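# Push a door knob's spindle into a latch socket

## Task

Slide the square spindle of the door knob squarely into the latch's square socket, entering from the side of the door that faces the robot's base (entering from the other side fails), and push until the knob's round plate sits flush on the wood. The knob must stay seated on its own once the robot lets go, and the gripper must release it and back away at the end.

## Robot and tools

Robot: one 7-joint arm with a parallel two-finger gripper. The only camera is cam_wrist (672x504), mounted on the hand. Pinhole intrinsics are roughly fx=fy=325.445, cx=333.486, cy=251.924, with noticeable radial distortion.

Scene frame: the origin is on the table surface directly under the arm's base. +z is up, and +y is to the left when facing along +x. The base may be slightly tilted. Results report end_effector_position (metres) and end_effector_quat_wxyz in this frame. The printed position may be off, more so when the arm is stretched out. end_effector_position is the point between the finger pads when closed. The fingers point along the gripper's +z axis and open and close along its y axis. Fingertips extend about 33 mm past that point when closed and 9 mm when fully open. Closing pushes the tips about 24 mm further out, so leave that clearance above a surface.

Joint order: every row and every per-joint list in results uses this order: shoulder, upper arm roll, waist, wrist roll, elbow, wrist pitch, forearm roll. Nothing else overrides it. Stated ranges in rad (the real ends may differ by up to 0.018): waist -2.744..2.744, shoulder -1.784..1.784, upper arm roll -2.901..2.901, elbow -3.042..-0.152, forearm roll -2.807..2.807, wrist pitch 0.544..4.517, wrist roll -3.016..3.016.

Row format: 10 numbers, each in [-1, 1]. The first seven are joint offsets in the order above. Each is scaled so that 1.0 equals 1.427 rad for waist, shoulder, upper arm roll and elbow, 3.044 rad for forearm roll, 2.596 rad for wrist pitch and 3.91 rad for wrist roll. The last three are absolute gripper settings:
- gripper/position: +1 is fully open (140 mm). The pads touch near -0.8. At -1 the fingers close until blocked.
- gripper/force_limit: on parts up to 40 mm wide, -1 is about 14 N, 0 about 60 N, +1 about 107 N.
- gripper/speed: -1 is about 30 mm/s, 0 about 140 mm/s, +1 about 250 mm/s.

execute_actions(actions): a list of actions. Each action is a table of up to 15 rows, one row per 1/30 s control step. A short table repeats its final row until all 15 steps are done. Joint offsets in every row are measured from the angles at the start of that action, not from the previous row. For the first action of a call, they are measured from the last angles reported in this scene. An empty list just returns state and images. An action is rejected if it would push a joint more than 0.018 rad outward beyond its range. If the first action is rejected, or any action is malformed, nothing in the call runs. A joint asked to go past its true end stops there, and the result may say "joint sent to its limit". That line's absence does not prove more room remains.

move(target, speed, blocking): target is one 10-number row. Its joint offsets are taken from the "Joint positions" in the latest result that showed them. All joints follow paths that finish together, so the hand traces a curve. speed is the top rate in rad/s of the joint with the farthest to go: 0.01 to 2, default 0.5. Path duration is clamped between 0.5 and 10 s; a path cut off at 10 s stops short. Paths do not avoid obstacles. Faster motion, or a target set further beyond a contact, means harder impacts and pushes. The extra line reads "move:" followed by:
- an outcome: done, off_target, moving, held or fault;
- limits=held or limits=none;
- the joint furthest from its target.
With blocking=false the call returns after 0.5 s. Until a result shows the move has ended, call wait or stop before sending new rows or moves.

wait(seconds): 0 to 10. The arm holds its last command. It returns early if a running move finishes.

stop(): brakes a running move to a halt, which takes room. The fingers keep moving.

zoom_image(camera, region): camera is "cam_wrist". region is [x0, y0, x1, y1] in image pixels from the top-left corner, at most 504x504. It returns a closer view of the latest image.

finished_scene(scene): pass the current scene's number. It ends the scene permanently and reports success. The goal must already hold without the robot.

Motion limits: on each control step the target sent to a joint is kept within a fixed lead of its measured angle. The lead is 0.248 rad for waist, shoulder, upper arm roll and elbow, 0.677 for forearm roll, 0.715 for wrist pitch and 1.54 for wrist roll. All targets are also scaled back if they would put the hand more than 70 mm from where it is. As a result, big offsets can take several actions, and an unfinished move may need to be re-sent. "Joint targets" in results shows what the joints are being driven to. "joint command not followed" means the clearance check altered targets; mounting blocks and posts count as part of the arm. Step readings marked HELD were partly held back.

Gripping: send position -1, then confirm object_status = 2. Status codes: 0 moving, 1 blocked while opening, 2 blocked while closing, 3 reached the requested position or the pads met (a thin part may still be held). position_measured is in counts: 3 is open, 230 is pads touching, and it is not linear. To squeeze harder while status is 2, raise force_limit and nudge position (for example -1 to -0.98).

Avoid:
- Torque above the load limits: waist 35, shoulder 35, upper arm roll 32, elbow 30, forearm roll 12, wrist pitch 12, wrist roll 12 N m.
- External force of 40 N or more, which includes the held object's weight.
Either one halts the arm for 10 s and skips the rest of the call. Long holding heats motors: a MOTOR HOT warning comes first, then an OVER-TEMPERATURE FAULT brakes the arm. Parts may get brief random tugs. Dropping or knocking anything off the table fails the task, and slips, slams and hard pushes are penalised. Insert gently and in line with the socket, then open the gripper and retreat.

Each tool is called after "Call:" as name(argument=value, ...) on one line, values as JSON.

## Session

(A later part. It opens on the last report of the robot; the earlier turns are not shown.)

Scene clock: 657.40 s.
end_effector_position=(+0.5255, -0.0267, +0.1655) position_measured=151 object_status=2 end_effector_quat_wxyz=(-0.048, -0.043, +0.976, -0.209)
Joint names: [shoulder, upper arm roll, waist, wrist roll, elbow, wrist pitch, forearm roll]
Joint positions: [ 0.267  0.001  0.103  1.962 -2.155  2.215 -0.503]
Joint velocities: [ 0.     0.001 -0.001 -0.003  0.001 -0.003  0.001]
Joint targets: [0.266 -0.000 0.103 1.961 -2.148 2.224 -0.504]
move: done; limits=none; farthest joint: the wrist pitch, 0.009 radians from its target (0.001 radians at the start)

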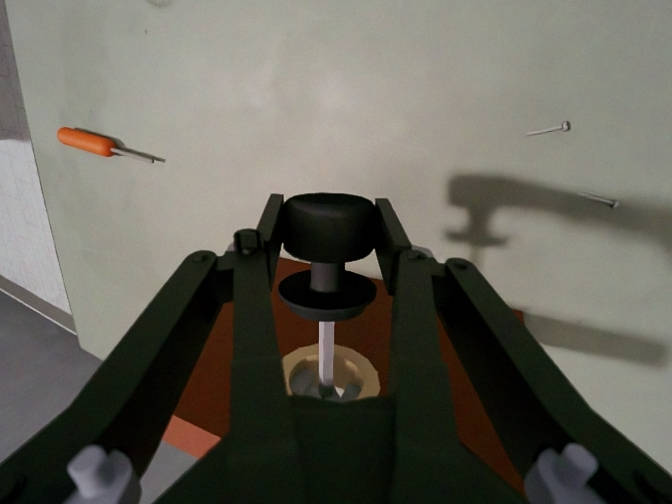

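Call:
move(target=[0.003,-0.0005,0.001,-0.001,0.014,0.010,-0.002,-1,0.5,-0.6], speed=0.03)

Scene clock: 667.27 s.
end_effector_position=(+0.5259, -0.0270, +0.1639) position_measured=151 object_status=2 end_effector_quat_wxyz=(-0.050, -0.043, +0.976, -0.209)
Joint names: [shoulder, upper arm roll, waist, wrist roll, elbow, wrist pitch, forearm roll]
Joint positions: [ 0.274  0.     0.103  1.962 -2.15   2.213 -0.503]
Joint velocities: [ 0.001 -0.001 -0.001 -0.001 -0.    -0.    -0.001]
Joint targets: [0.271 -0.000 0.104 1.958 -2.135 2.241 -0.509]
move: off_target; limits=none; farthest joint: the wrist pitch, 0.028 radians from its target (0.026 radians at the start)

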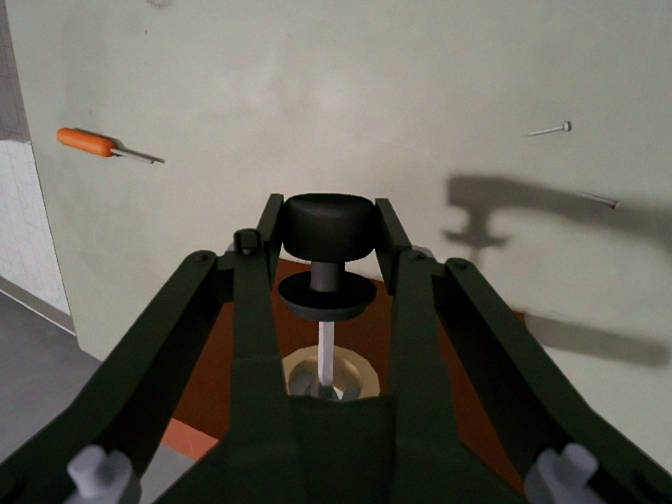

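Call:
zoom_image(camera="cam_wrist", region=[285, 345, 375, 410])

Call:
zoom_image(camera="cam_wrist", region=[260, 240, 400, 410])

Region (285, 345, 375, 410) of cam_wrist's 672x504 image, scaled by 5.600, with more detail than that image has.

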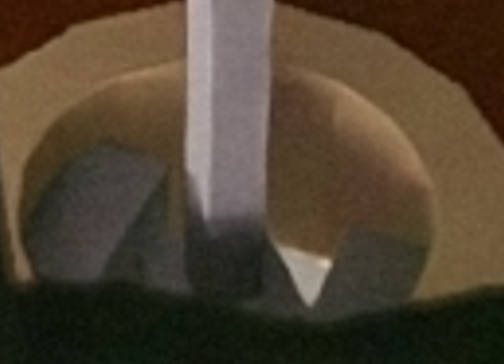

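Region (260, 240, 400, 410) of cam_wrist's 672x504 image, scaled by 2.965, with more detail than that image has; it fills the left 415 columns of this view, and the rest is white.

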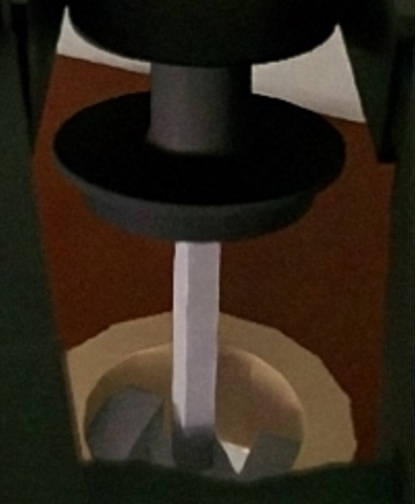

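Call:
move(target=[-0.0095,-0.0005,0.001,-0.0018,0.009,0.0065,0,-1,0.5,-0.6], speed=0.02)

Scene clock: 677.13 s.
end_effector_position=(+0.5258, -0.0268, +0.1658) position_measured=151 object_status=2 end_effector_quat_wxyz=(-0.051, -0.045, +0.976, -0.209)
Joint names: [shoulder, upper arm roll, waist, wrist roll, elbow, wrist pitch, forearm roll]
Joint positions: [ 0.269  0.     0.103  1.955 -2.15   2.21  -0.499]
Joint velocities: [-0.001  0.001 -0.    -0.004  0.    -0.     0.002]
Joint targets: [0.260 -0.000 0.104 1.955 -2.137 2.230 -0.503]
move: off_target; limits=none; farthest joint: the wrist pitch, 0.020 radians from its target (0.017 radians at the start)

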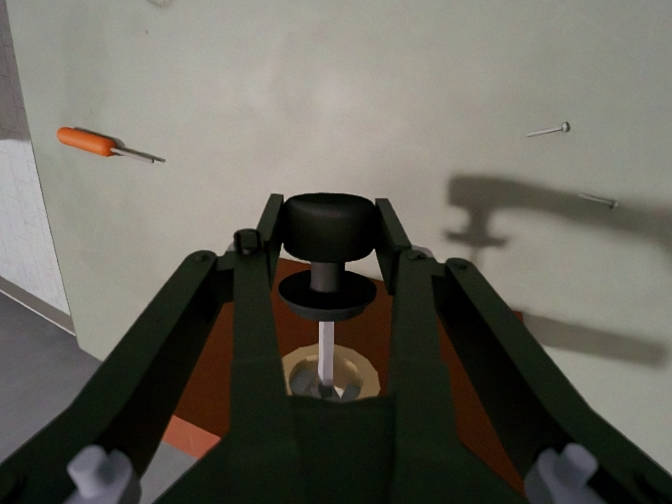

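Call:
move(target=[-0.0015,-0.0005,0.005,0.0051,0.015,0.0035,0.002,-1,0.5,-0.6], speed=0.02)

Scene clock: 681.53 s.
end_effector_position=(+0.5262, -0.0242, +0.1664) position_measured=151 object_status=2 end_effector_quat_wxyz=(-0.051, -0.037, +0.976, -0.208)
Joint names: [shoulder, upper arm roll, waist, wrist roll, elbow, wrist pitch, forearm roll]
Joint positions: [ 0.273  0.     0.107  1.967 -2.142  2.201 -0.491]
Joint velocities: [ 0.001 -0.     0.001  0.004  0.002 -0.002  0.001]
Joint targets: [0.267 -0.000 0.110 1.975 -2.129 2.219 -0.493]
move: off_target; limits=none; farthest joint: the wrist pitch, 0.018 radians from its target (0.010 radians at the start)

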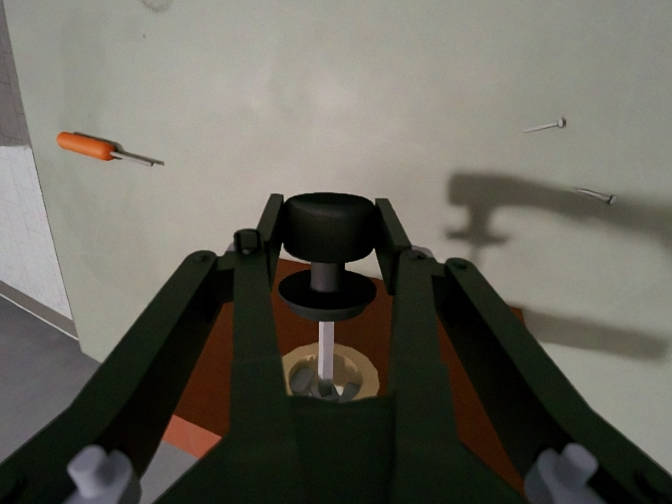

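Call:
move(target=[-0.009,-0.0005,-0.0133,-0.0123,0.0045,0.0135,0.0115,-1,0.5,-0.6], speed=0.025)

Scene clock: 688.20 s.
end_effector_position=(+0.5269, -0.0245, +0.1663) position_measured=151 object_status=2 end_effector_quat_wxyz=(-0.053, -0.038, +0.979, -0.191)
Joint names: [shoulder, upper arm roll, waist, wrist roll, elbow, wrist pitch, forearm roll]
Joint positions: [ 0.268  0.     0.09   1.924 -2.144  2.215 -0.455]
Joint velocities: [-0.002 -0.001 -0.    -0.006  0.001  0.     0.001]
Joint targets: [0.260 -0.000 0.088 1.919 -2.135 2.236 -0.456]
move: off_target; limits=none; farthest joint: the wrist pitch, 0.021 radians from its target (0.035 radians at the start)

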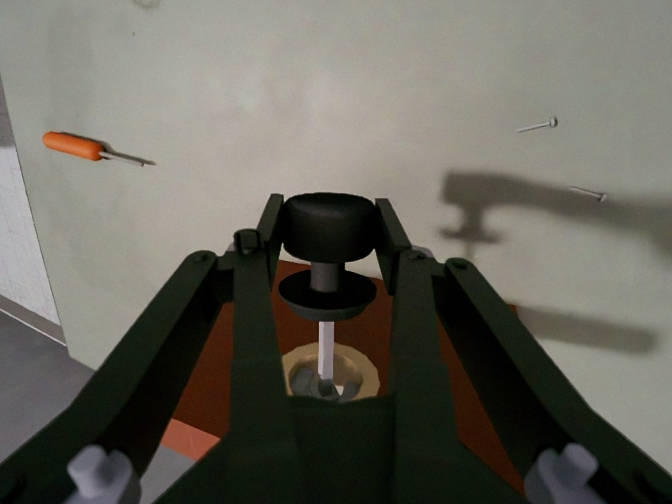

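Call:
move(target=[-0.0035,-0.0005,0.002,-0.001,0.0245,0.016,-0.003,-1,0.5,-0.6], speed=0.03)

Scene clock: 692.23 s.
end_effector_position=(+0.5273, -0.0250, +0.1661) position_measured=151 object_status=2 end_effector_quat_wxyz=(-0.056, -0.039, +0.979, -0.192)
Joint names: [shoulder, upper arm roll, waist, wrist roll, elbow, wrist pitch, forearm roll]
Joint positions: [ 0.273  0.     0.091  1.921 -2.136  2.206 -0.455]
Joint velocities: [ 0.001 -0.001 -0.     0.     0.001 -0.001  0.   ]
Joint targets: [0.263 -0.000 0.093 1.920 -2.109 2.256 -0.464]
move: off_target; limits=none; farthest joint: the wrist pitch, 0.050 radians from its target (0.042 radians at the start)

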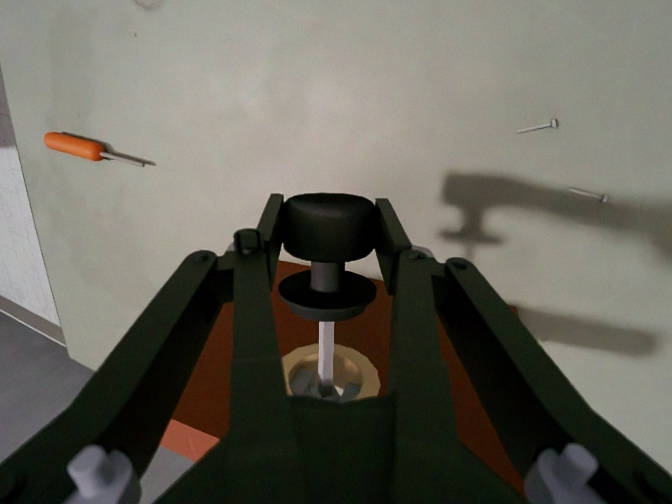

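Call:
move(target=[-0.0275,-0.0003,0,0.0035,-0.038,0.0065,-0.003,-1,0.5,-0.6], speed=0.04)

Call:
zoom_image(camera="cam_wrist", region=[285, 335, 375, 405])

Scene clock: 696.73 s.
end_effector_position=(+0.5114, -0.0266, +0.1652) position_measured=151 object_status=2 end_effector_quat_wxyz=(-0.058, -0.040, +0.979, -0.193)
Joint names: [shoulder, upper arm roll, waist, wrist roll, elbow, wrist pitch, forearm roll]
Joint positions: [ 0.239  0.     0.091  1.929 -2.19   2.22  -0.461]
Joint velocities: [-0.002 -0.001 -0.     0.004 -0.001  0.003 -0.002]
Joint targets: [0.234 -0.000 0.091 1.935 -2.190 2.223 -0.464]
move: done; limits=none; farthest joint: the shoulder, 0.005 radians from its target (0.040 radians at the start)

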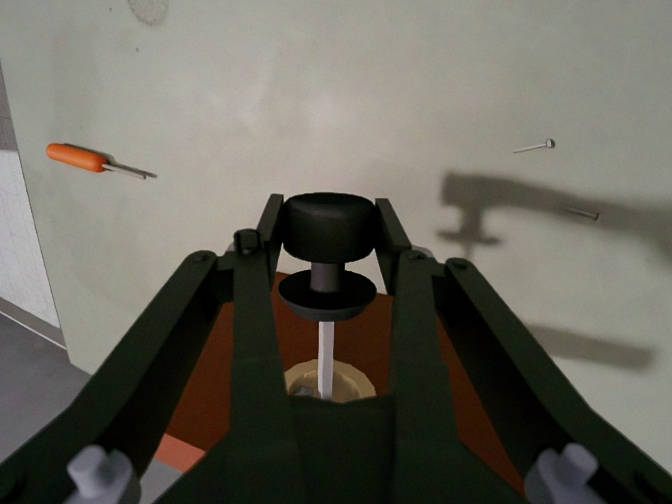

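Region (285, 335, 375, 405) of cam_wrist's 672x504 image, scaled by 5.600, with more detail than that image has.

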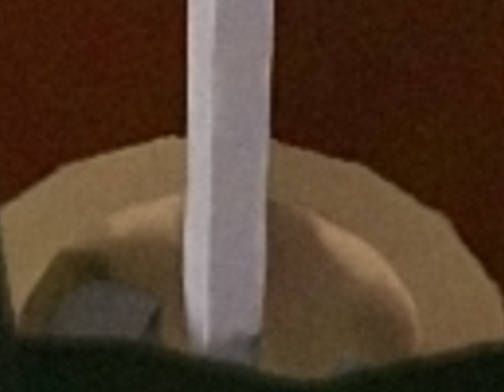

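Call:
zoom_image(camera="cam_wrist", region=[260, 240, 400, 410])

Region (260, 240, 400, 410) of cam_wrist's 672x504 image, scaled by 2.965, with more detail than that image has; it fills the left 415 columns of this view, and the rest is white.

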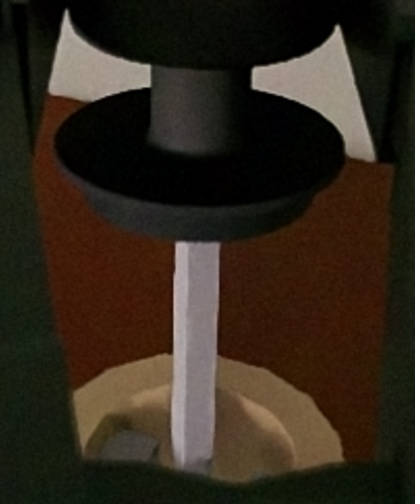

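Call:
move(target=[-0.010,-0.0003,0.0042,0.0139,-0.0177,0.0168,-0.0174,-1,0.5,-0.6], speed=0.05)

Call:
zoom_image(camera="cam_wrist", region=[285, 345, 375, 410])

Scene clock: 727.50 s.
end_effector_position=(+0.5162, -0.0277, +0.1643) position_measured=151 object_status=2 end_effector_quat_wxyz=(-0.037, -0.040, +0.978, -0.203)
Joint names: [shoulder, upper arm roll, waist, wrist roll, elbow, wrist pitch, forearm roll]
Joint positions: [ 0.229  0.     0.095  1.978 -2.216  2.261 -0.511]
Joint velocities: [ 0.001  0.    -0.     0.006 -0.     0.003 -0.   ]
Joint targets: [0.224 -0.000 0.097 1.984 -2.215 2.264 -0.514]
move: done; limits=none; farthest joint: the wrist roll, 0.006 radians from its target (0.053 radians at the start)

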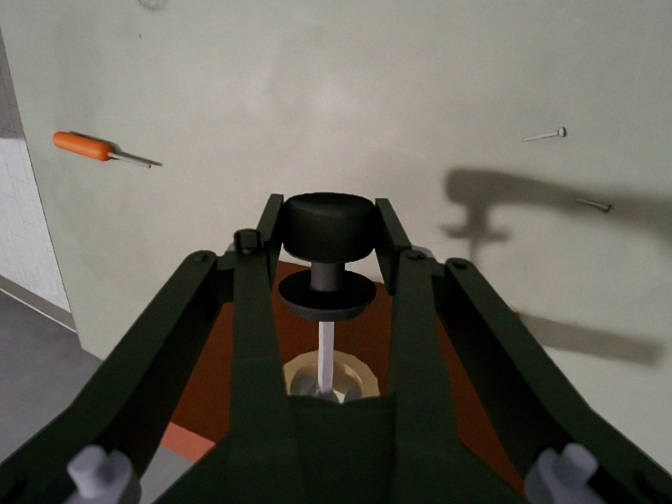

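Region (285, 345, 375, 410) of cam_wrist's 672x504 image, scaled by 5.600, with more detail than that image has.

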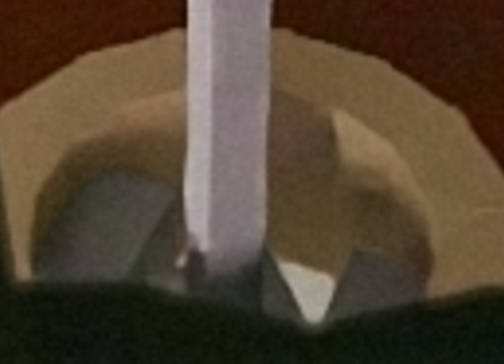

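Call:
move(target=[0.0042,-0.0003,0.0005,-0.0012,0.0104,-0.0012,0.0008,-1,0.5,-0.6], speed=0.02)

Call:
zoom_image(camera="cam_wrist", region=[285, 345, 375, 410])

Scene clock: 736.53 s.
end_effector_position=(+0.5200, -0.0272, +0.1649) position_measured=151 object_status=2 end_effector_quat_wxyz=(-0.036, -0.040, +0.978, -0.203)
Joint names: [shoulder, upper arm roll, waist, wrist roll, elbow, wrist pitch, forearm roll]
Joint positions: [ 0.235  0.     0.095  1.977 -2.204  2.259 -0.51 ]
Joint velocities: [ 0.001 -0.     0.    -0.004 -0.001 -0.001  0.001]
Joint targets: [0.235 -0.000 0.096 1.973 -2.201 2.258 -0.509]
move: done; limits=none; farthest joint: the elbow, 0.003 radians from its target (0.015 radians at the start)

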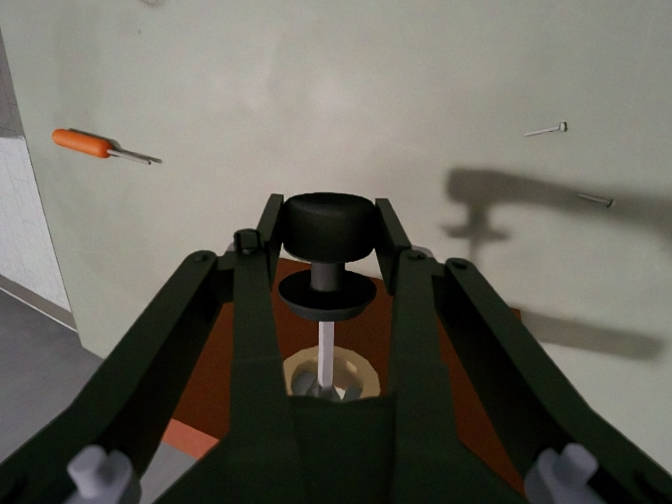

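Region (285, 345, 375, 410) of cam_wrist's 672x504 image, scaled by 5.600, with more detail than that image has.

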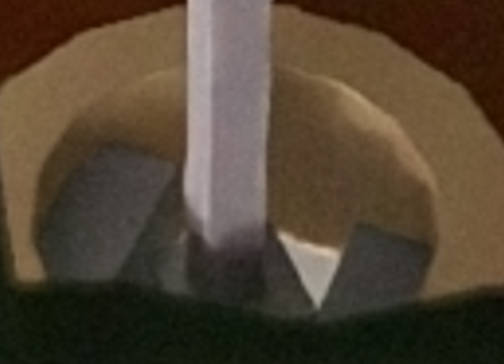

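Call:
execute_actions(actions=[[[0,-0.0003,0.0015,0,0.001,0,0,-1,0.5,-0.6],[0,-0.0003,0.002,0,0.001,0,0,-1,0.5,-0.6],[0,-0.0003,0.0025,0,0.001,0,0,-1,0.5,-0.6],[0,-0.0003,0.0028,0,0.001,0,0,-1,0.5,-0.6]]])

Call:
zoom_image(camera="cam_wrist", region=[285, 345, 375, 410])

Scene clock: 744.80 s.
end_effector_position=(+0.5199, -0.0264, +0.1645) position_measured=151 object_status=2 end_effector_quat_wxyz=(-0.036, -0.041, +0.978, -0.203)
Joint names: [shoulder, upper arm roll, waist, wrist roll, elbow, wrist pitch, forearm roll]
Joint positions: [ 0.236  0.     0.097  1.975 -2.204  2.259 -0.51 ]
Joint velocities: [-0.     0.001  0.001 -0.     0.001  0.    -0.001]
Joint targets: [0.235 -0.000 0.099 1.977 -2.203 2.259 -0.510]
Step readings (joint positions):
0: [0.235 0.000 0.095 1.975 -2.204 2.259 -0.510]
1: [0.236 0.000 0.095 1.975 -2.204 2.259 -0.510]
2: [0.236 0.000 0.095 1.975 -2.204 2.259 -0.510]
4: [0.236 0.000 0.096 1.975 -2.204 2.259 -0.510]
8: [0.236 0.000 0.097 1.975 -2.204 2.259 -0.510]
15: Joint positions above

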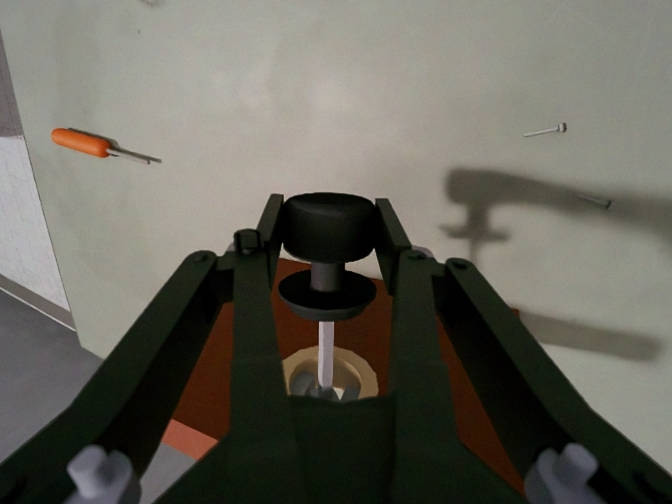

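Region (285, 345, 375, 410) of cam_wrist's 672x504 image, scaled by 5.600, with more detail than that image has.

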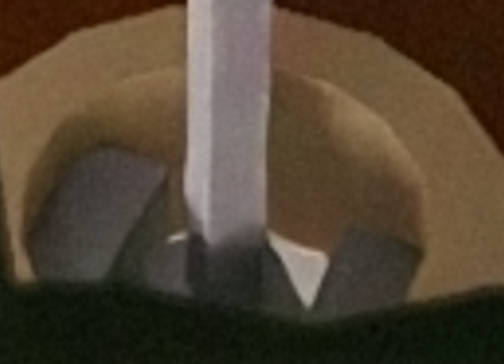

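Call:
execute_actions(actions=[[[-0.001,-0.0003,0.0005,0,-0.0007,0,0,-1,0.5,-0.6],[-0.002,-0.0003,0.001,0,-0.0007,0,0,-1,0.5,-0.6],[-0.003,-0.0003,0.0015,0,-0.0007,0,0,-1,0.5,-0.6],[-0.0035,-0.0003,0.0015,0,-0.0007,0,0,-1,0.5,-0.6],[-0.004,-0.0003,0.0015,0,-0.0007,0,0,-1,0.5,-0.6]]])

Call:
zoom_image(camera="cam_wrist", region=[305,378,345,405])

Scene clock: 751.13 s.
end_effector_position=(+0.5194, -0.0264, +0.1647) position_measured=151 object_status=2 end_effector_quat_wxyz=(-0.036, -0.041, +0.978, -0.203)
Joint names: [shoulder, upper arm roll, waist, wrist roll, elbow, wrist pitch, forearm roll]
Joint positions: [ 0.235  0.     0.097  1.975 -2.206  2.259 -0.51 ]
Joint velocities: [ 0.     0.001 -0.    -0.001  0.001  0.     0.   ]
Joint targets: [0.230 -0.000 0.099 1.975 -2.205 2.259 -0.510]
Step readings (joint positions):
0: [0.236 0.000 0.097 1.975 -2.204 2.259 -0.510]
1: [0.236 0.000 0.097 1.975 -2.204 2.259 -0.510]
2: [0.236 0.000 0.097 1.975 -2.205 2.259 -0.510]
4: [0.236 0.000 0.097 1.975 -2.205 2.259 -0.510]
8: [0.235 0.000 0.097 1.975 -2.206 2.259 -0.510]
15: Joint positions above

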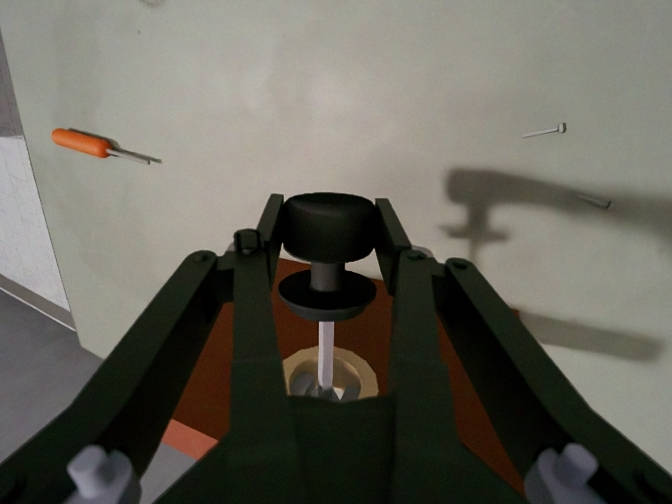

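Region (305, 378, 345, 405) of cam_wrist's 672x504 image, scaled by 12.600, with more detail than that image has; it fills the top 340 rows of this view, and the rest is white.

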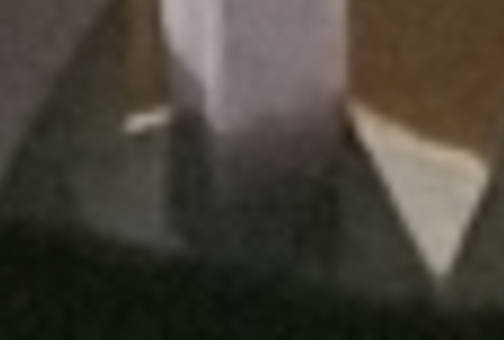

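Call:
execute_actions(actions=[[[-0.004,-0.0003,0.0017,0,0.001,0,0,-1,0.5,-0.6],[-0.0045,-0.0003,0.0017,0,0.001,0,0,-1,0.5,-0.6],[-0.005,-0.0003,0.0017,0,0.001,0,0,-1,0.5,-0.6],[-0.0053,-0.0003,0.0017,0,0.001,0,0,-1,0.5,-0.6]]])

Call:
zoom_image(camera="cam_wrist", region=[305,378,345,405])

Scene clock: 754.20 s.
end_effector_position=(+0.5203, -0.0261, +0.1664) position_measured=151 object_status=2 end_effector_quat_wxyz=(-0.035, -0.041, +0.978, -0.203)
Joint names: [shoulder, upper arm roll, waist, wrist roll, elbow, wrist pitch, forearm roll]
Joint positions: [ 0.231  0.     0.097  1.975 -2.206  2.259 -0.51 ]
Joint velocities: [-0.001  0.001 -0.001 -0.     0.001  0.     0.001]
Joint targets: [0.227 -0.000 0.099 1.975 -2.204 2.259 -0.510]
Step readings (joint positions):
0: [0.235 0.000 0.097 1.975 -2.206 2.259 -0.510]
1: [0.234 0.000 0.097 1.975 -2.206 2.259 -0.510]
2: [0.234 0.000 0.097 1.975 -2.206 2.259 -0.510]
4: [0.233 0.000 0.097 1.975 -2.206 2.259 -0.510]
8: [0.231 0.000 0.097 1.975 -2.206 2.259 -0.510]
15: Joint positions above

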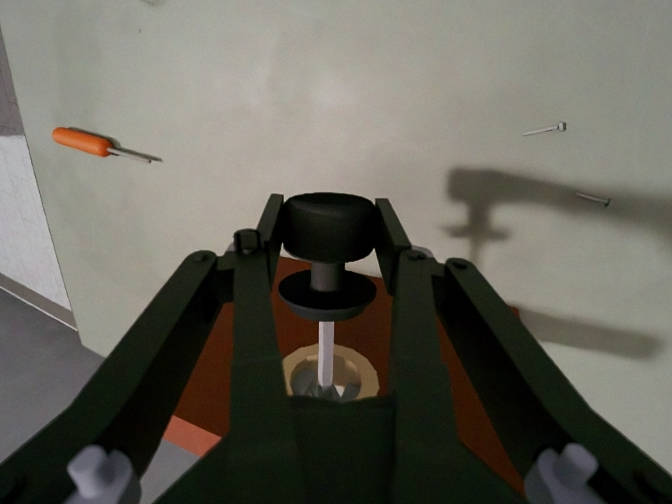

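Region (305, 378, 345, 405) of cam_wrist's 672x504 image, scaled by 12.600, with more detail than that image has; it fills the top 340 rows of this view, and the rest is white.

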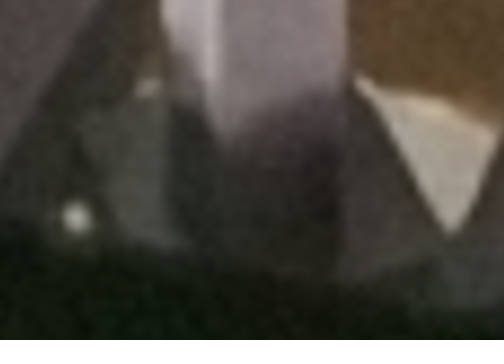

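Call:
execute_actions(actions=[[[0,-0.0003,0.0005,0,0.0035,0.0015,0,-1,0.5,-0.6],[0,-0.0003,0.0005,0,0.0035,0.0015,0,-1,0.5,-0.6],[0,-0.0003,0.0005,0,0.0035,0.0015,0,-1,0.5,-0.6],[0.0002,-0.0003,0.0005,0,0.0035,0.0015,0,-1,0.5,-0.6],[0.0004,-0.0003,0.0005,0,0.0035,0.0015,0,-1,0.5,-0.6],[0.0006,-0.0003,0.0005,0,0.0035,0.0015,0,-1,0.5,-0.6],[0.0008,-0.0003,0.0005,0,0.0035,0.0015,0,-1,0.5,-0.6],[0.001,-0.0003,0.0005,0,0.0035,0.0015,0,-1,0.5,-0.6]]])

Call:
zoom_image(camera="cam_wrist", region=[305,378,345,405])

Scene clock: 763.70 s.
end_effector_position=(+0.5203, -0.0261, +0.1655) position_measured=151 object_status=2 end_effector_quat_wxyz=(-0.035, -0.041, +0.978, -0.203)
Joint names: [shoulder, upper arm roll, waist, wrist roll, elbow, wrist pitch, forearm roll]
Joint positions: [ 0.234  0.     0.097  1.975 -2.205  2.259 -0.51 ]
Joint velocities: [-0.001 -0.     0.001  0.001  0.001  0.001 -0.001]
Joint targets: [0.233 -0.000 0.098 1.975 -2.201 2.263 -0.510]
Step readings (joint positions):
0: [0.231 0.000 0.097 1.975 -2.206 2.259 -0.510]
1: [0.231 0.000 0.097 1.975 -2.206 2.259 -0.510]
2: [0.232 0.000 0.097 1.975 -2.206 2.259 -0.510]
4: [0.232 0.000 0.097 1.975 -2.205 2.259 -0.510]
8: [0.233 0.000 0.097 1.975 -2.205 2.259 -0.510]
15: Joint positions above

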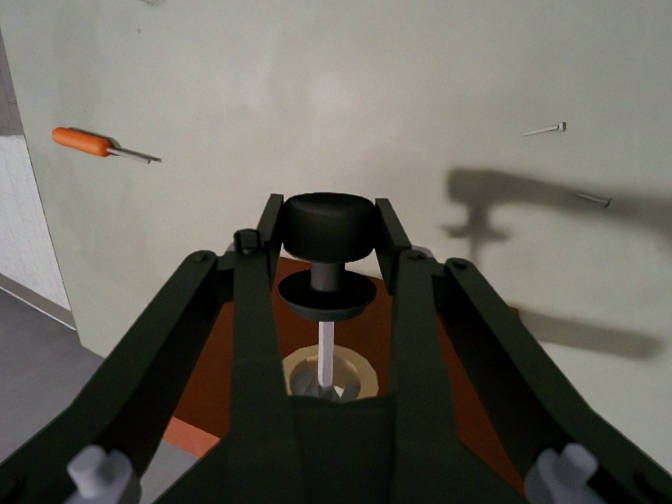

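Region (305, 378, 345, 405) of cam_wrist's 672x504 image, scaled by 12.600, with more detail than that image has; it fills the top 340 rows of this view, and the rest is white.

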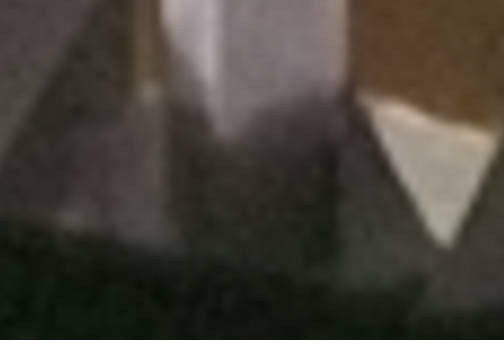

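Call:
execute_actions(actions=[[[-0.001,-0.0003,0,0,0.004,0.002,0,-1,0.5,-0.6],[-0.001,-0.0003,0,0,0.004,0.002,0,-1,0.5,-0.6],[-0.0008,-0.0003,0,0,0.004,0.002,0,-1,0.5,-0.6],[-0.0006,-0.0003,0,0,0.004,0.002,0,-1,0.5,-0.6],[-0.0004,-0.0003,0,0,0.004,0.002,0,-1,0.5,-0.6],[-0.0002,-0.0003,0,0,0.004,0.002,0,-1,0.5,-0.6],[0,-0.0003,0,0,0.004,0.002,0,-1,0.5,-0.6],[0.0002,-0.0003,0,0,0.004,0.002,0,-1,0.5,-0.6]]])

Call:
zoom_image(camera="cam_wrist", region=[305,378,345,405])

Scene clock: 767.80 s.
end_effector_position=(+0.5204, -0.0261, +0.1651) position_measured=151 object_status=2 end_effector_quat_wxyz=(-0.036, -0.041, +0.978, -0.203)
Joint names: [shoulder, upper arm roll, waist, wrist roll, elbow, wrist pitch, forearm roll]
Joint positions: [ 0.235  0.     0.097  1.975 -2.204  2.259 -0.51 ]
Joint velocities: [-0.001  0.001  0.     0.001  0.001 -0.001 -0.001]
Joint targets: [0.234 -0.000 0.097 1.975 -2.199 2.264 -0.510]
Step readings (joint positions):
0: [0.234 0.000 0.097 1.975 -2.205 2.259 -0.510]
1: [0.234 0.000 0.097 1.975 -2.205 2.259 -0.510]
2: [0.234 0.000 0.097 1.975 -2.205 2.259 -0.510]
4: [0.234 0.000 0.097 1.975 -2.205 2.259 -0.510]
8: [0.235 0.000 0.097 1.975 -2.204 2.259 -0.510]
15: Joint positions above

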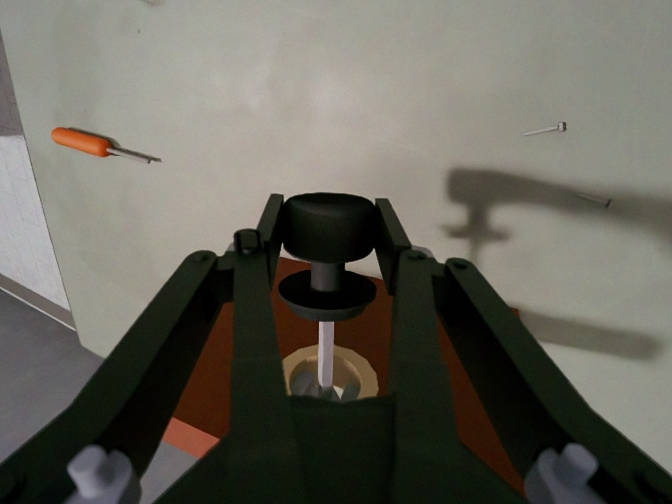

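Region (305, 378, 345, 405) of cam_wrist's 672x504 image, scaled by 12.600, with more detail than that image has; it fills the top 340 rows of this view, and the rest is white.

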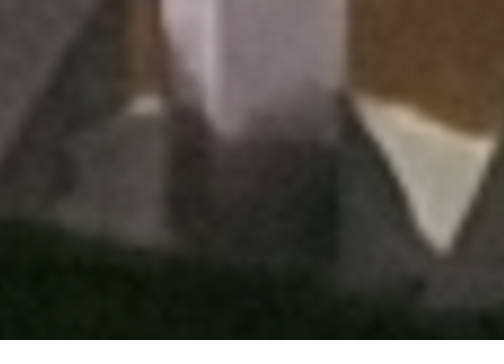

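Call:
zoom_image(camera="cam_wrist", region=[312,388,342,404])

Region (312, 388, 342, 404) of cam_wrist's 672x504 image, scaled by 16.800, with more detail than that image has; it fills the top 269 rows of this view, and the rest is white.

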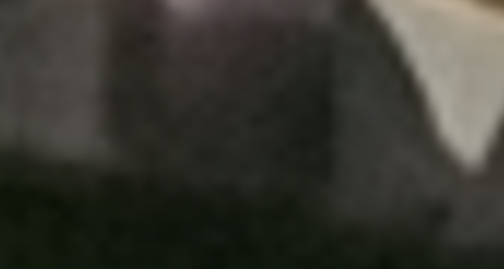

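Call:
execute_actions(actions=[[[-0.002,-0.0003,0,0,0.004,0.002,0,-0.98,-0.5,-0.6]],[[-0.003,-0.0003,0.0005,0,0.008,0.008,-0.001,-0.98,-0.5,-0.6]],[[-0.005,-0.0003,0.002,0,0.009,0.009,-0.001,-0.98,-0.5,-0.6],[-0.006,-0.0003,0.002,0,0.009,0.009,-0.001,-0.98,-0.5,-0.6],[-0.007,-0.0003,0.002,0,0.009,0.009,-0.001,-0.98,-0.5,-0.6],[-0.008,-0.0003,0.002,0,0.009,0.009,-0.001,-0.98,-0.5,-0.6],[-0.009,-0.0003,0.002,0,0.009,0.009,-0.001,-0.98,-0.5,-0.6]]])

Call:
zoom_image(camera="cam_wrist", region=[285, 345, 375, 410])

Scene clock: 788.90 s.
end_effector_position=(+0.5204, -0.0261, +0.1657) position_measured=151 object_status=2 end_effector_quat_wxyz=(-0.035, -0.042, +0.978, -0.203)
Joint names: [shoulder, upper arm roll, waist, wrist roll, elbow, wrist pitch, forearm roll]
Joint positions: [ 0.234  0.     0.097  1.975 -2.204  2.259 -0.51 ]
Joint velocities: [-0.001  0.001 -0.001 -0.001 -0.     0.     0.001]
Joint targets: [0.222 -0.000 0.100 1.975 -2.191 2.283 -0.513]
Step readings (joint positions; steps 1 to 15: 1st action; 16 to 30: 2nd action; 31 to 45: 3rd action):
0: [0.235 0.000 0.097 1.975 -2.204 2.259 -0.510]
1: [0.235 0.000 0.097 1.975 -2.204 2.259 -0.510]
2: [0.235 0.000 0.097 1.975 -2.204 2.259 -0.510]
4: [0.235 0.000 0.097 1.975 -2.204 2.259 -0.510]
8: [0.235 0.000 0.097 1.975 -2.204 2.259 -0.510]
15: [0.235 0.000 0.097 1.975 -2.204 2.259 -0.510]
16: [0.235 0.000 0.097 1.975 -2.204 2.259 -0.510]
17: [0.235 0.000 0.097 1.975 -2.204 2.259 -0.510]
19: [0.235 0.000 0.097 1.975 -2.204 2.259 -0.510]
23: [0.235 0.000 0.097 1.975 -2.204 2.259 -0.510]
30: [0.235 0.000 0.097 1.975 -2.204 2.259 -0.510]
31: [0.235 0.000 0.097 1.975 -2.204 2.259 -0.510]
32: [0.235 0.000 0.097 1.975 -2.204 2.259 -0.510]
34: [0.235 0.000 0.097 1.975 -2.204 2.259 -0.510]
38: [0.234 0.000 0.097 1.975 -2.204 2.259 -0.510]
45: Joint positions above

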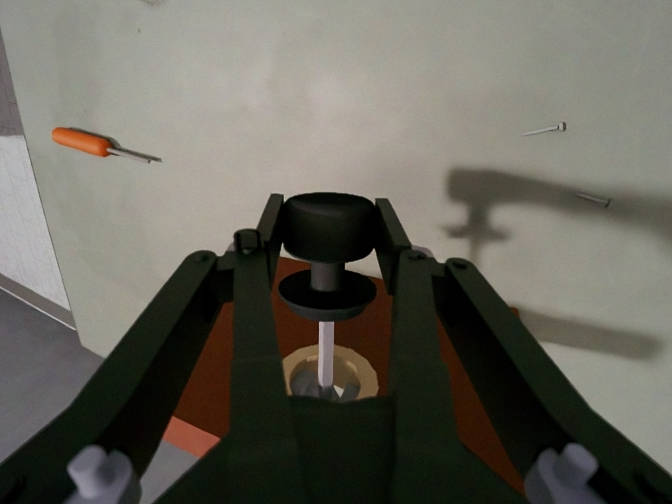

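Region (285, 345, 375, 410) of cam_wrist's 672x504 image, scaled by 5.600, with more detail than that image has.

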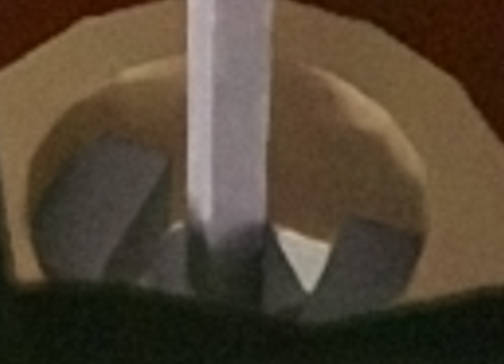

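Call:
move(target=[-0.016,-0.0003,0.003,-0.001,0.009,0.008,0,-0.98,-0.5,-0.6], speed=0.03)

Call:
zoom_image(camera="cam_wrist", region=[285, 345, 375, 410])

Scene clock: 792.33 s.
end_effector_position=(+0.5201, -0.0251, +0.1692) position_measured=151 object_status=2 end_effector_quat_wxyz=(-0.035, -0.043, +0.978, -0.202)
Joint names: [shoulder, upper arm roll, waist, wrist roll, elbow, wrist pitch, forearm roll]
Joint positions: [ 0.225  0.     0.099  1.969 -2.207  2.255 -0.506]
Joint velocities: [-0.004  0.001  0.001 -0.005 -0.001 -0.003  0.   ]
Joint targets: [0.211 -0.000 0.101 1.971 -2.191 2.280 -0.510]
move: off_target; limits=none; farthest joint: the wrist pitch, 0.025 radians from its target (0.021 radians at the start)

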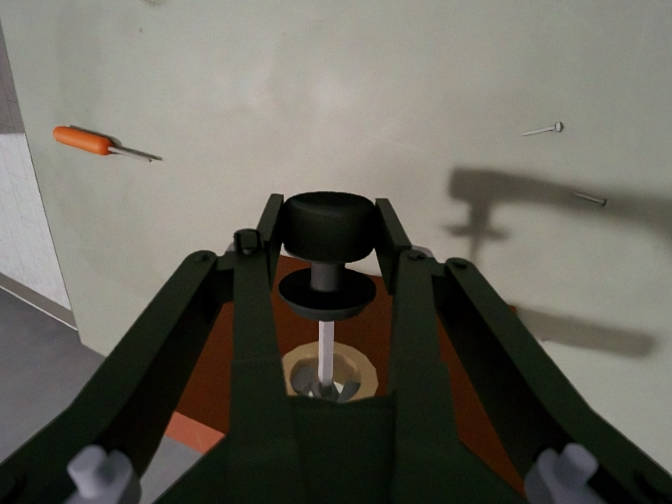

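Region (285, 345, 375, 410) of cam_wrist's 672x504 image, scaled by 5.600, with more detail than that image has.

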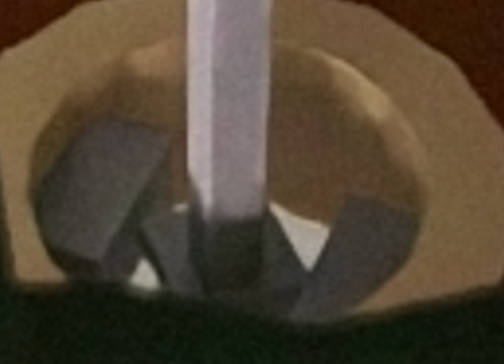

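Call:
zoom_image(camera="cam_wrist", region=[305,375,345,402])

Region (305, 375, 345, 402) of cam_wrist's 672x504 image, scaled by 12.600, with more detail than that image has; it fills the top 340 rows of this view, and the rest is white.

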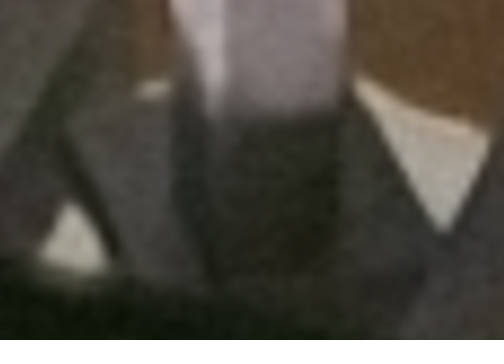

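Call:
move(target=[0.002,-0.0003,-0.004,0.0023,-0.0042,0.005,-0.003,-1,0.8,-0.6], speed=0.03)

Call:
zoom_image(camera="cam_wrist", region=[305,378,345,405])

Scene clock: 803.43 s.
end_effector_position=(+0.5187, -0.0268, +0.1654) position_measured=152 object_status=2 end_effector_quat_wxyz=(-0.035, -0.044, +0.978, -0.203)
Joint names: [shoulder, upper arm roll, waist, wrist roll, elbow, wrist pitch, forearm roll]
Joint positions: [ 0.228  0.     0.095  1.972 -2.213  2.264 -0.512]
Joint velocities: [ 0.    -0.001 -0.     0.005 -0.     0.005 -0.002]
Joint targets: [0.227 -0.000 0.093 1.978 -2.213 2.268 -0.515]
move: done; limits=none; farthest joint: the wrist roll, 0.006 radians from its target (0.010 radians at the start)

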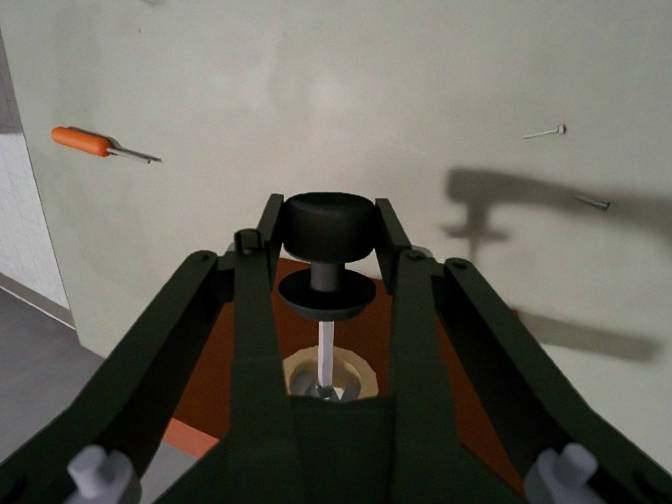

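Region (305, 378, 345, 405) of cam_wrist's 672x504 image, scaled by 12.600, with more detail than that image has; it fills the top 340 rows of this view, and the rest is white.

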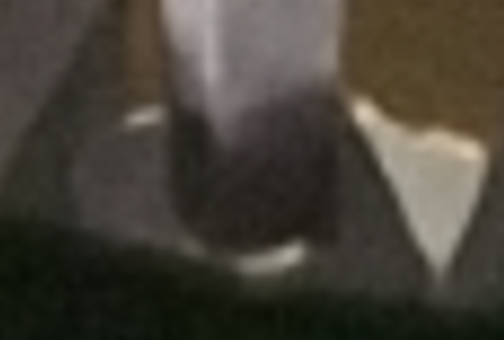

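Call:
move(target=[0.0012,-0.0003,0,-0.0008,0.0058,0,0.0004,-1,0.8,-0.6], speed=0.02)

Call:
zoom_image(camera="cam_wrist", region=[305,378,345,405])

Scene clock: 807.30 s.
end_effector_position=(+0.5201, -0.0267, +0.1654) position_measured=152 object_status=2 end_effector_quat_wxyz=(-0.034, -0.044, +0.978, -0.202)
Joint names: [shoulder, upper arm roll, waist, wrist roll, elbow, wrist pitch, forearm roll]
Joint positions: [ 0.231  0.     0.095  1.972 -2.209  2.264 -0.512]
Joint velocities: [ 0.     0.001  0.    -0.003 -0.001 -0.001 -0.   ]
Joint targets: [0.230 -0.000 0.095 1.969 -2.205 2.264 -0.511]
move: done; limits=none; farthest joint: the elbow, 0.004 radians from its target (0.009 radians at the start)

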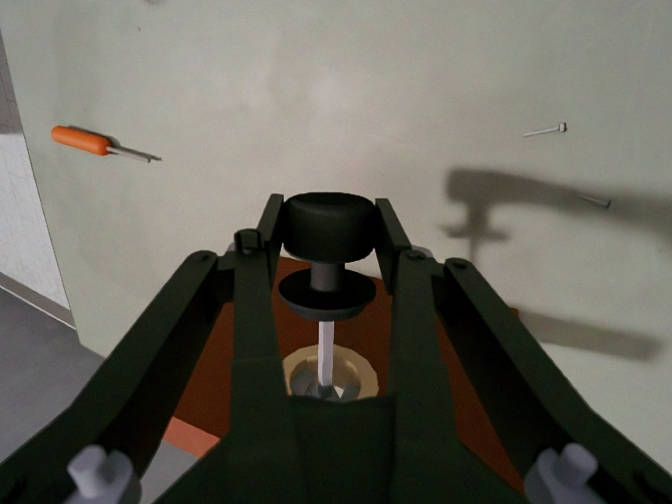

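Region (305, 378, 345, 405) of cam_wrist's 672x504 image, scaled by 12.600, with more detail than that image has; it fills the top 340 rows of this view, and the rest is white.

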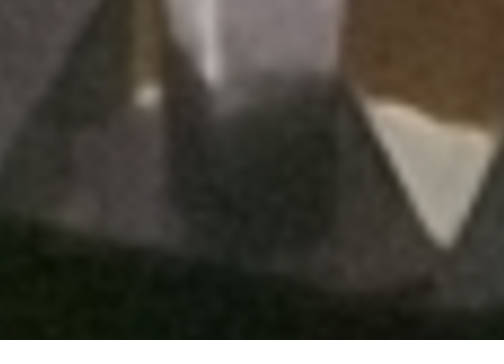

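Call:
execute_actions(actions=[[[-0.001,-0.0003,0,0,0.0035,0.002,0,-1,0.8,-0.6],[-0.001,-0.0003,0,0,0.0035,0.002,0,-1,0.8,-0.6],[-0.0008,-0.0003,0,0,0.0035,0.002,0,-1,0.8,-0.6],[-0.0006,-0.0003,0,0,0.0035,0.002,0,-1,0.8,-0.6],[-0.0004,-0.0003,0,0,0.0035,0.002,0,-1,0.8,-0.6],[-0.0002,-0.0003,0,0,0.0035,0.002,0,-1,0.8,-0.6],[0,-0.0003,0,0,0.0035,0.002,0,-1,0.8,-0.6],[0.0002,-0.0003,0,0,0.0035,0.002,0,-1,0.8,-0.6]]])

Call:
zoom_image(camera="cam_wrist", region=[305,378,345,405])

Scene clock: 812.70 s.
end_effector_position=(+0.5202, -0.0267, +0.1649) position_measured=152 object_status=2 end_effector_quat_wxyz=(-0.035, -0.044, +0.978, -0.202)
Joint names: [shoulder, upper arm roll, waist, wrist roll, elbow, wrist pitch, forearm roll]
Joint positions: [ 0.233  0.     0.095  1.971 -2.209  2.265 -0.512]
Joint velocities: [-0.    -0.001 -0.001 -0.001 -0.001  0.     0.   ]
Joint targets: [0.231 -0.000 0.095 1.972 -2.204 2.270 -0.512]
Step readings (joint positions):
0: [0.231 0.000 0.095 1.971 -2.209 2.264 -0.512]
1: [0.231 0.000 0.095 1.971 -2.209 2.264 -0.512]
2: [0.231 0.000 0.095 1.971 -2.209 2.264 -0.512]
4: [0.231 0.000 0.095 1.971 -2.209 2.264 -0.512]
8: [0.232 0.000 0.095 1.971 -2.209 2.264 -0.512]
15: Joint positions above

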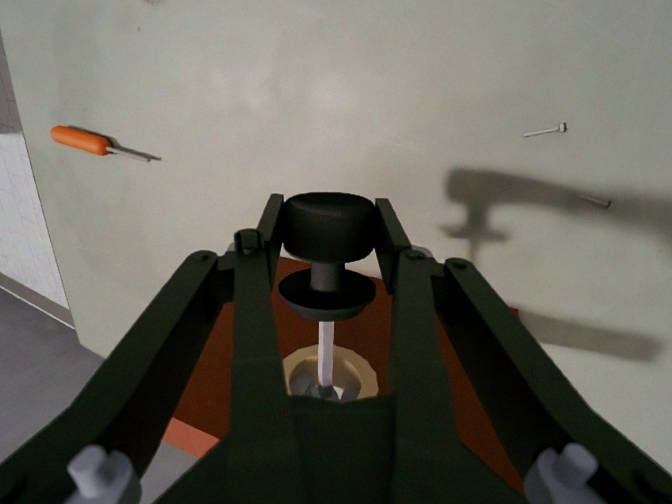

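Region (305, 378, 345, 405) of cam_wrist's 672x504 image, scaled by 12.600, with more detail than that image has; it fills the top 340 rows of this view, and the rest is white.

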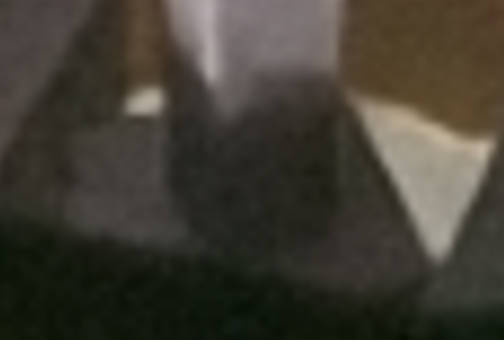

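Call:
execute_actions(actions=[[[-0.001,-0.0003,-0.0008,0,0.0035,0.002,0,-1,0.8,-0.6],[-0.001,-0.0003,-0.001,0,0.0035,0.002,0,-1,0.8,-0.6],[-0.0008,-0.0003,-0.0012,0,0.0035,0.002,0,-1,0.8,-0.6],[-0.0006,-0.0003,-0.0014,0,0.0035,0.002,0,-1,0.8,-0.6],[-0.0004,-0.0003,-0.0016,0,0.0035,0.002,0,-1,0.8,-0.6],[-0.0002,-0.0003,-0.0016,0,0.0035,0.002,0,-1,0.8,-0.6],[0,-0.0003,-0.0016,0,0.0035,0.002,0,-1,0.8,-0.6]]])

Call:
zoom_image(camera="cam_wrist", region=[305,378,345,405])

Scene clock: 817.33 s.
end_effector_position=(+0.5207, -0.0266, +0.1647) position_measured=152 object_status=2 end_effector_quat_wxyz=(-0.034, -0.044, +0.978, -0.202)
Joint names: [shoulder, upper arm roll, waist, wrist roll, elbow, wrist pitch, forearm roll]
Joint positions: [ 0.234  0.     0.095  1.971 -2.208  2.265 -0.512]
Joint velocities: [-0.    -0.001 -0.001 -0.001 -0.001  0.    -0.001]
Joint targets: [0.233 -0.000 0.093 1.971 -2.204 2.270 -0.512]
Step readings (joint positions):
0: [0.233 0.000 0.095 1.971 -2.208 2.265 -0.512]
1: [0.233 0.000 0.095 1.971 -2.208 2.265 -0.512]
2: [0.233 0.000 0.095 1.971 -2.208 2.265 -0.512]
4: [0.233 0.000 0.095 1.971 -2.208 2.265 -0.512]
8: [0.233 0.000 0.095 1.971 -2.208 2.265 -0.512]
15: Joint positions above

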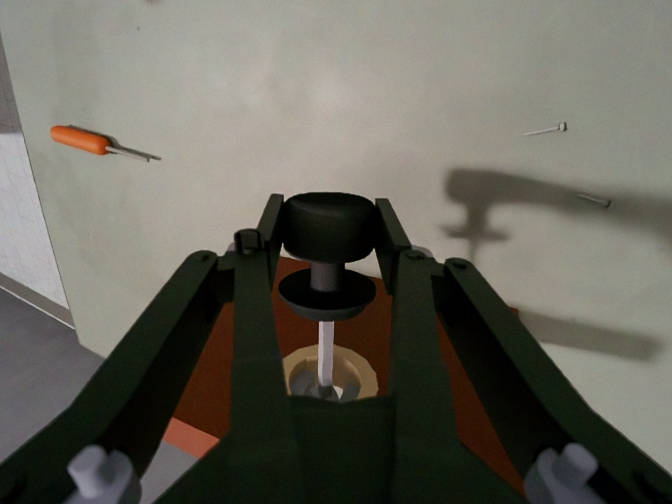

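Region (305, 378, 345, 405) of cam_wrist's 672x504 image, scaled by 12.600, with more detail than that image has; it fills the top 340 rows of this view, and the rest is white.

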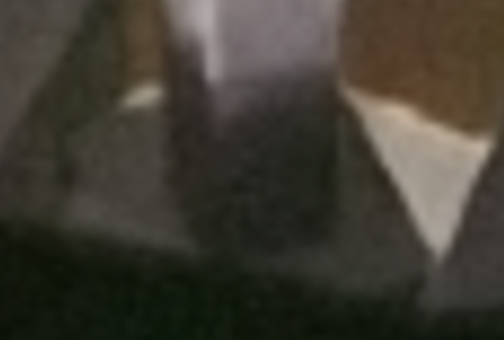

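Call:
execute_actions(actions=[[[-0.0007,-0.0003,-0.0005,0,0.0045,0.003,0,-1,0.8,-0.6]]])

Scene clock: 819.33 s.
end_effector_position=(+0.5207, -0.0266, +0.1645) position_measured=152 object_status=2 end_effector_quat_wxyz=(-0.034, -0.044, +0.978, -0.202)
Joint names: [shoulder, upper arm roll, waist, wrist roll, elbow, wrist pitch, forearm roll]
Joint positions: [ 0.234  0.     0.095  1.971 -2.207  2.266 -0.512]
Joint velocities: [-0.001 -0.     0.001  0.001  0.001 -0.002  0.001]
Joint targets: [0.233 -0.000 0.094 1.971 -2.201 2.273 -0.512]
Step readings (joint positions):
0: [0.234 0.000 0.095 1.971 -2.208 2.265 -0.512]
1: [0.234 0.000 0.095 1.971 -2.207 2.266 -0.512]
2: [0.234 0.000 0.095 1.971 -2.207 2.266 -0.512]
4: [0.234 0.000 0.095 1.971 -2.207 2.266 -0.512]
8: [0.234 0.000 0.095 1.971 -2.207 2.266 -0.512]
15: Joint positions above

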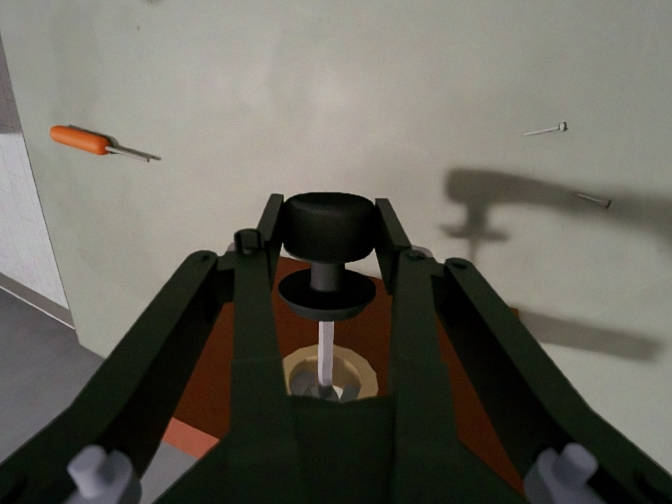

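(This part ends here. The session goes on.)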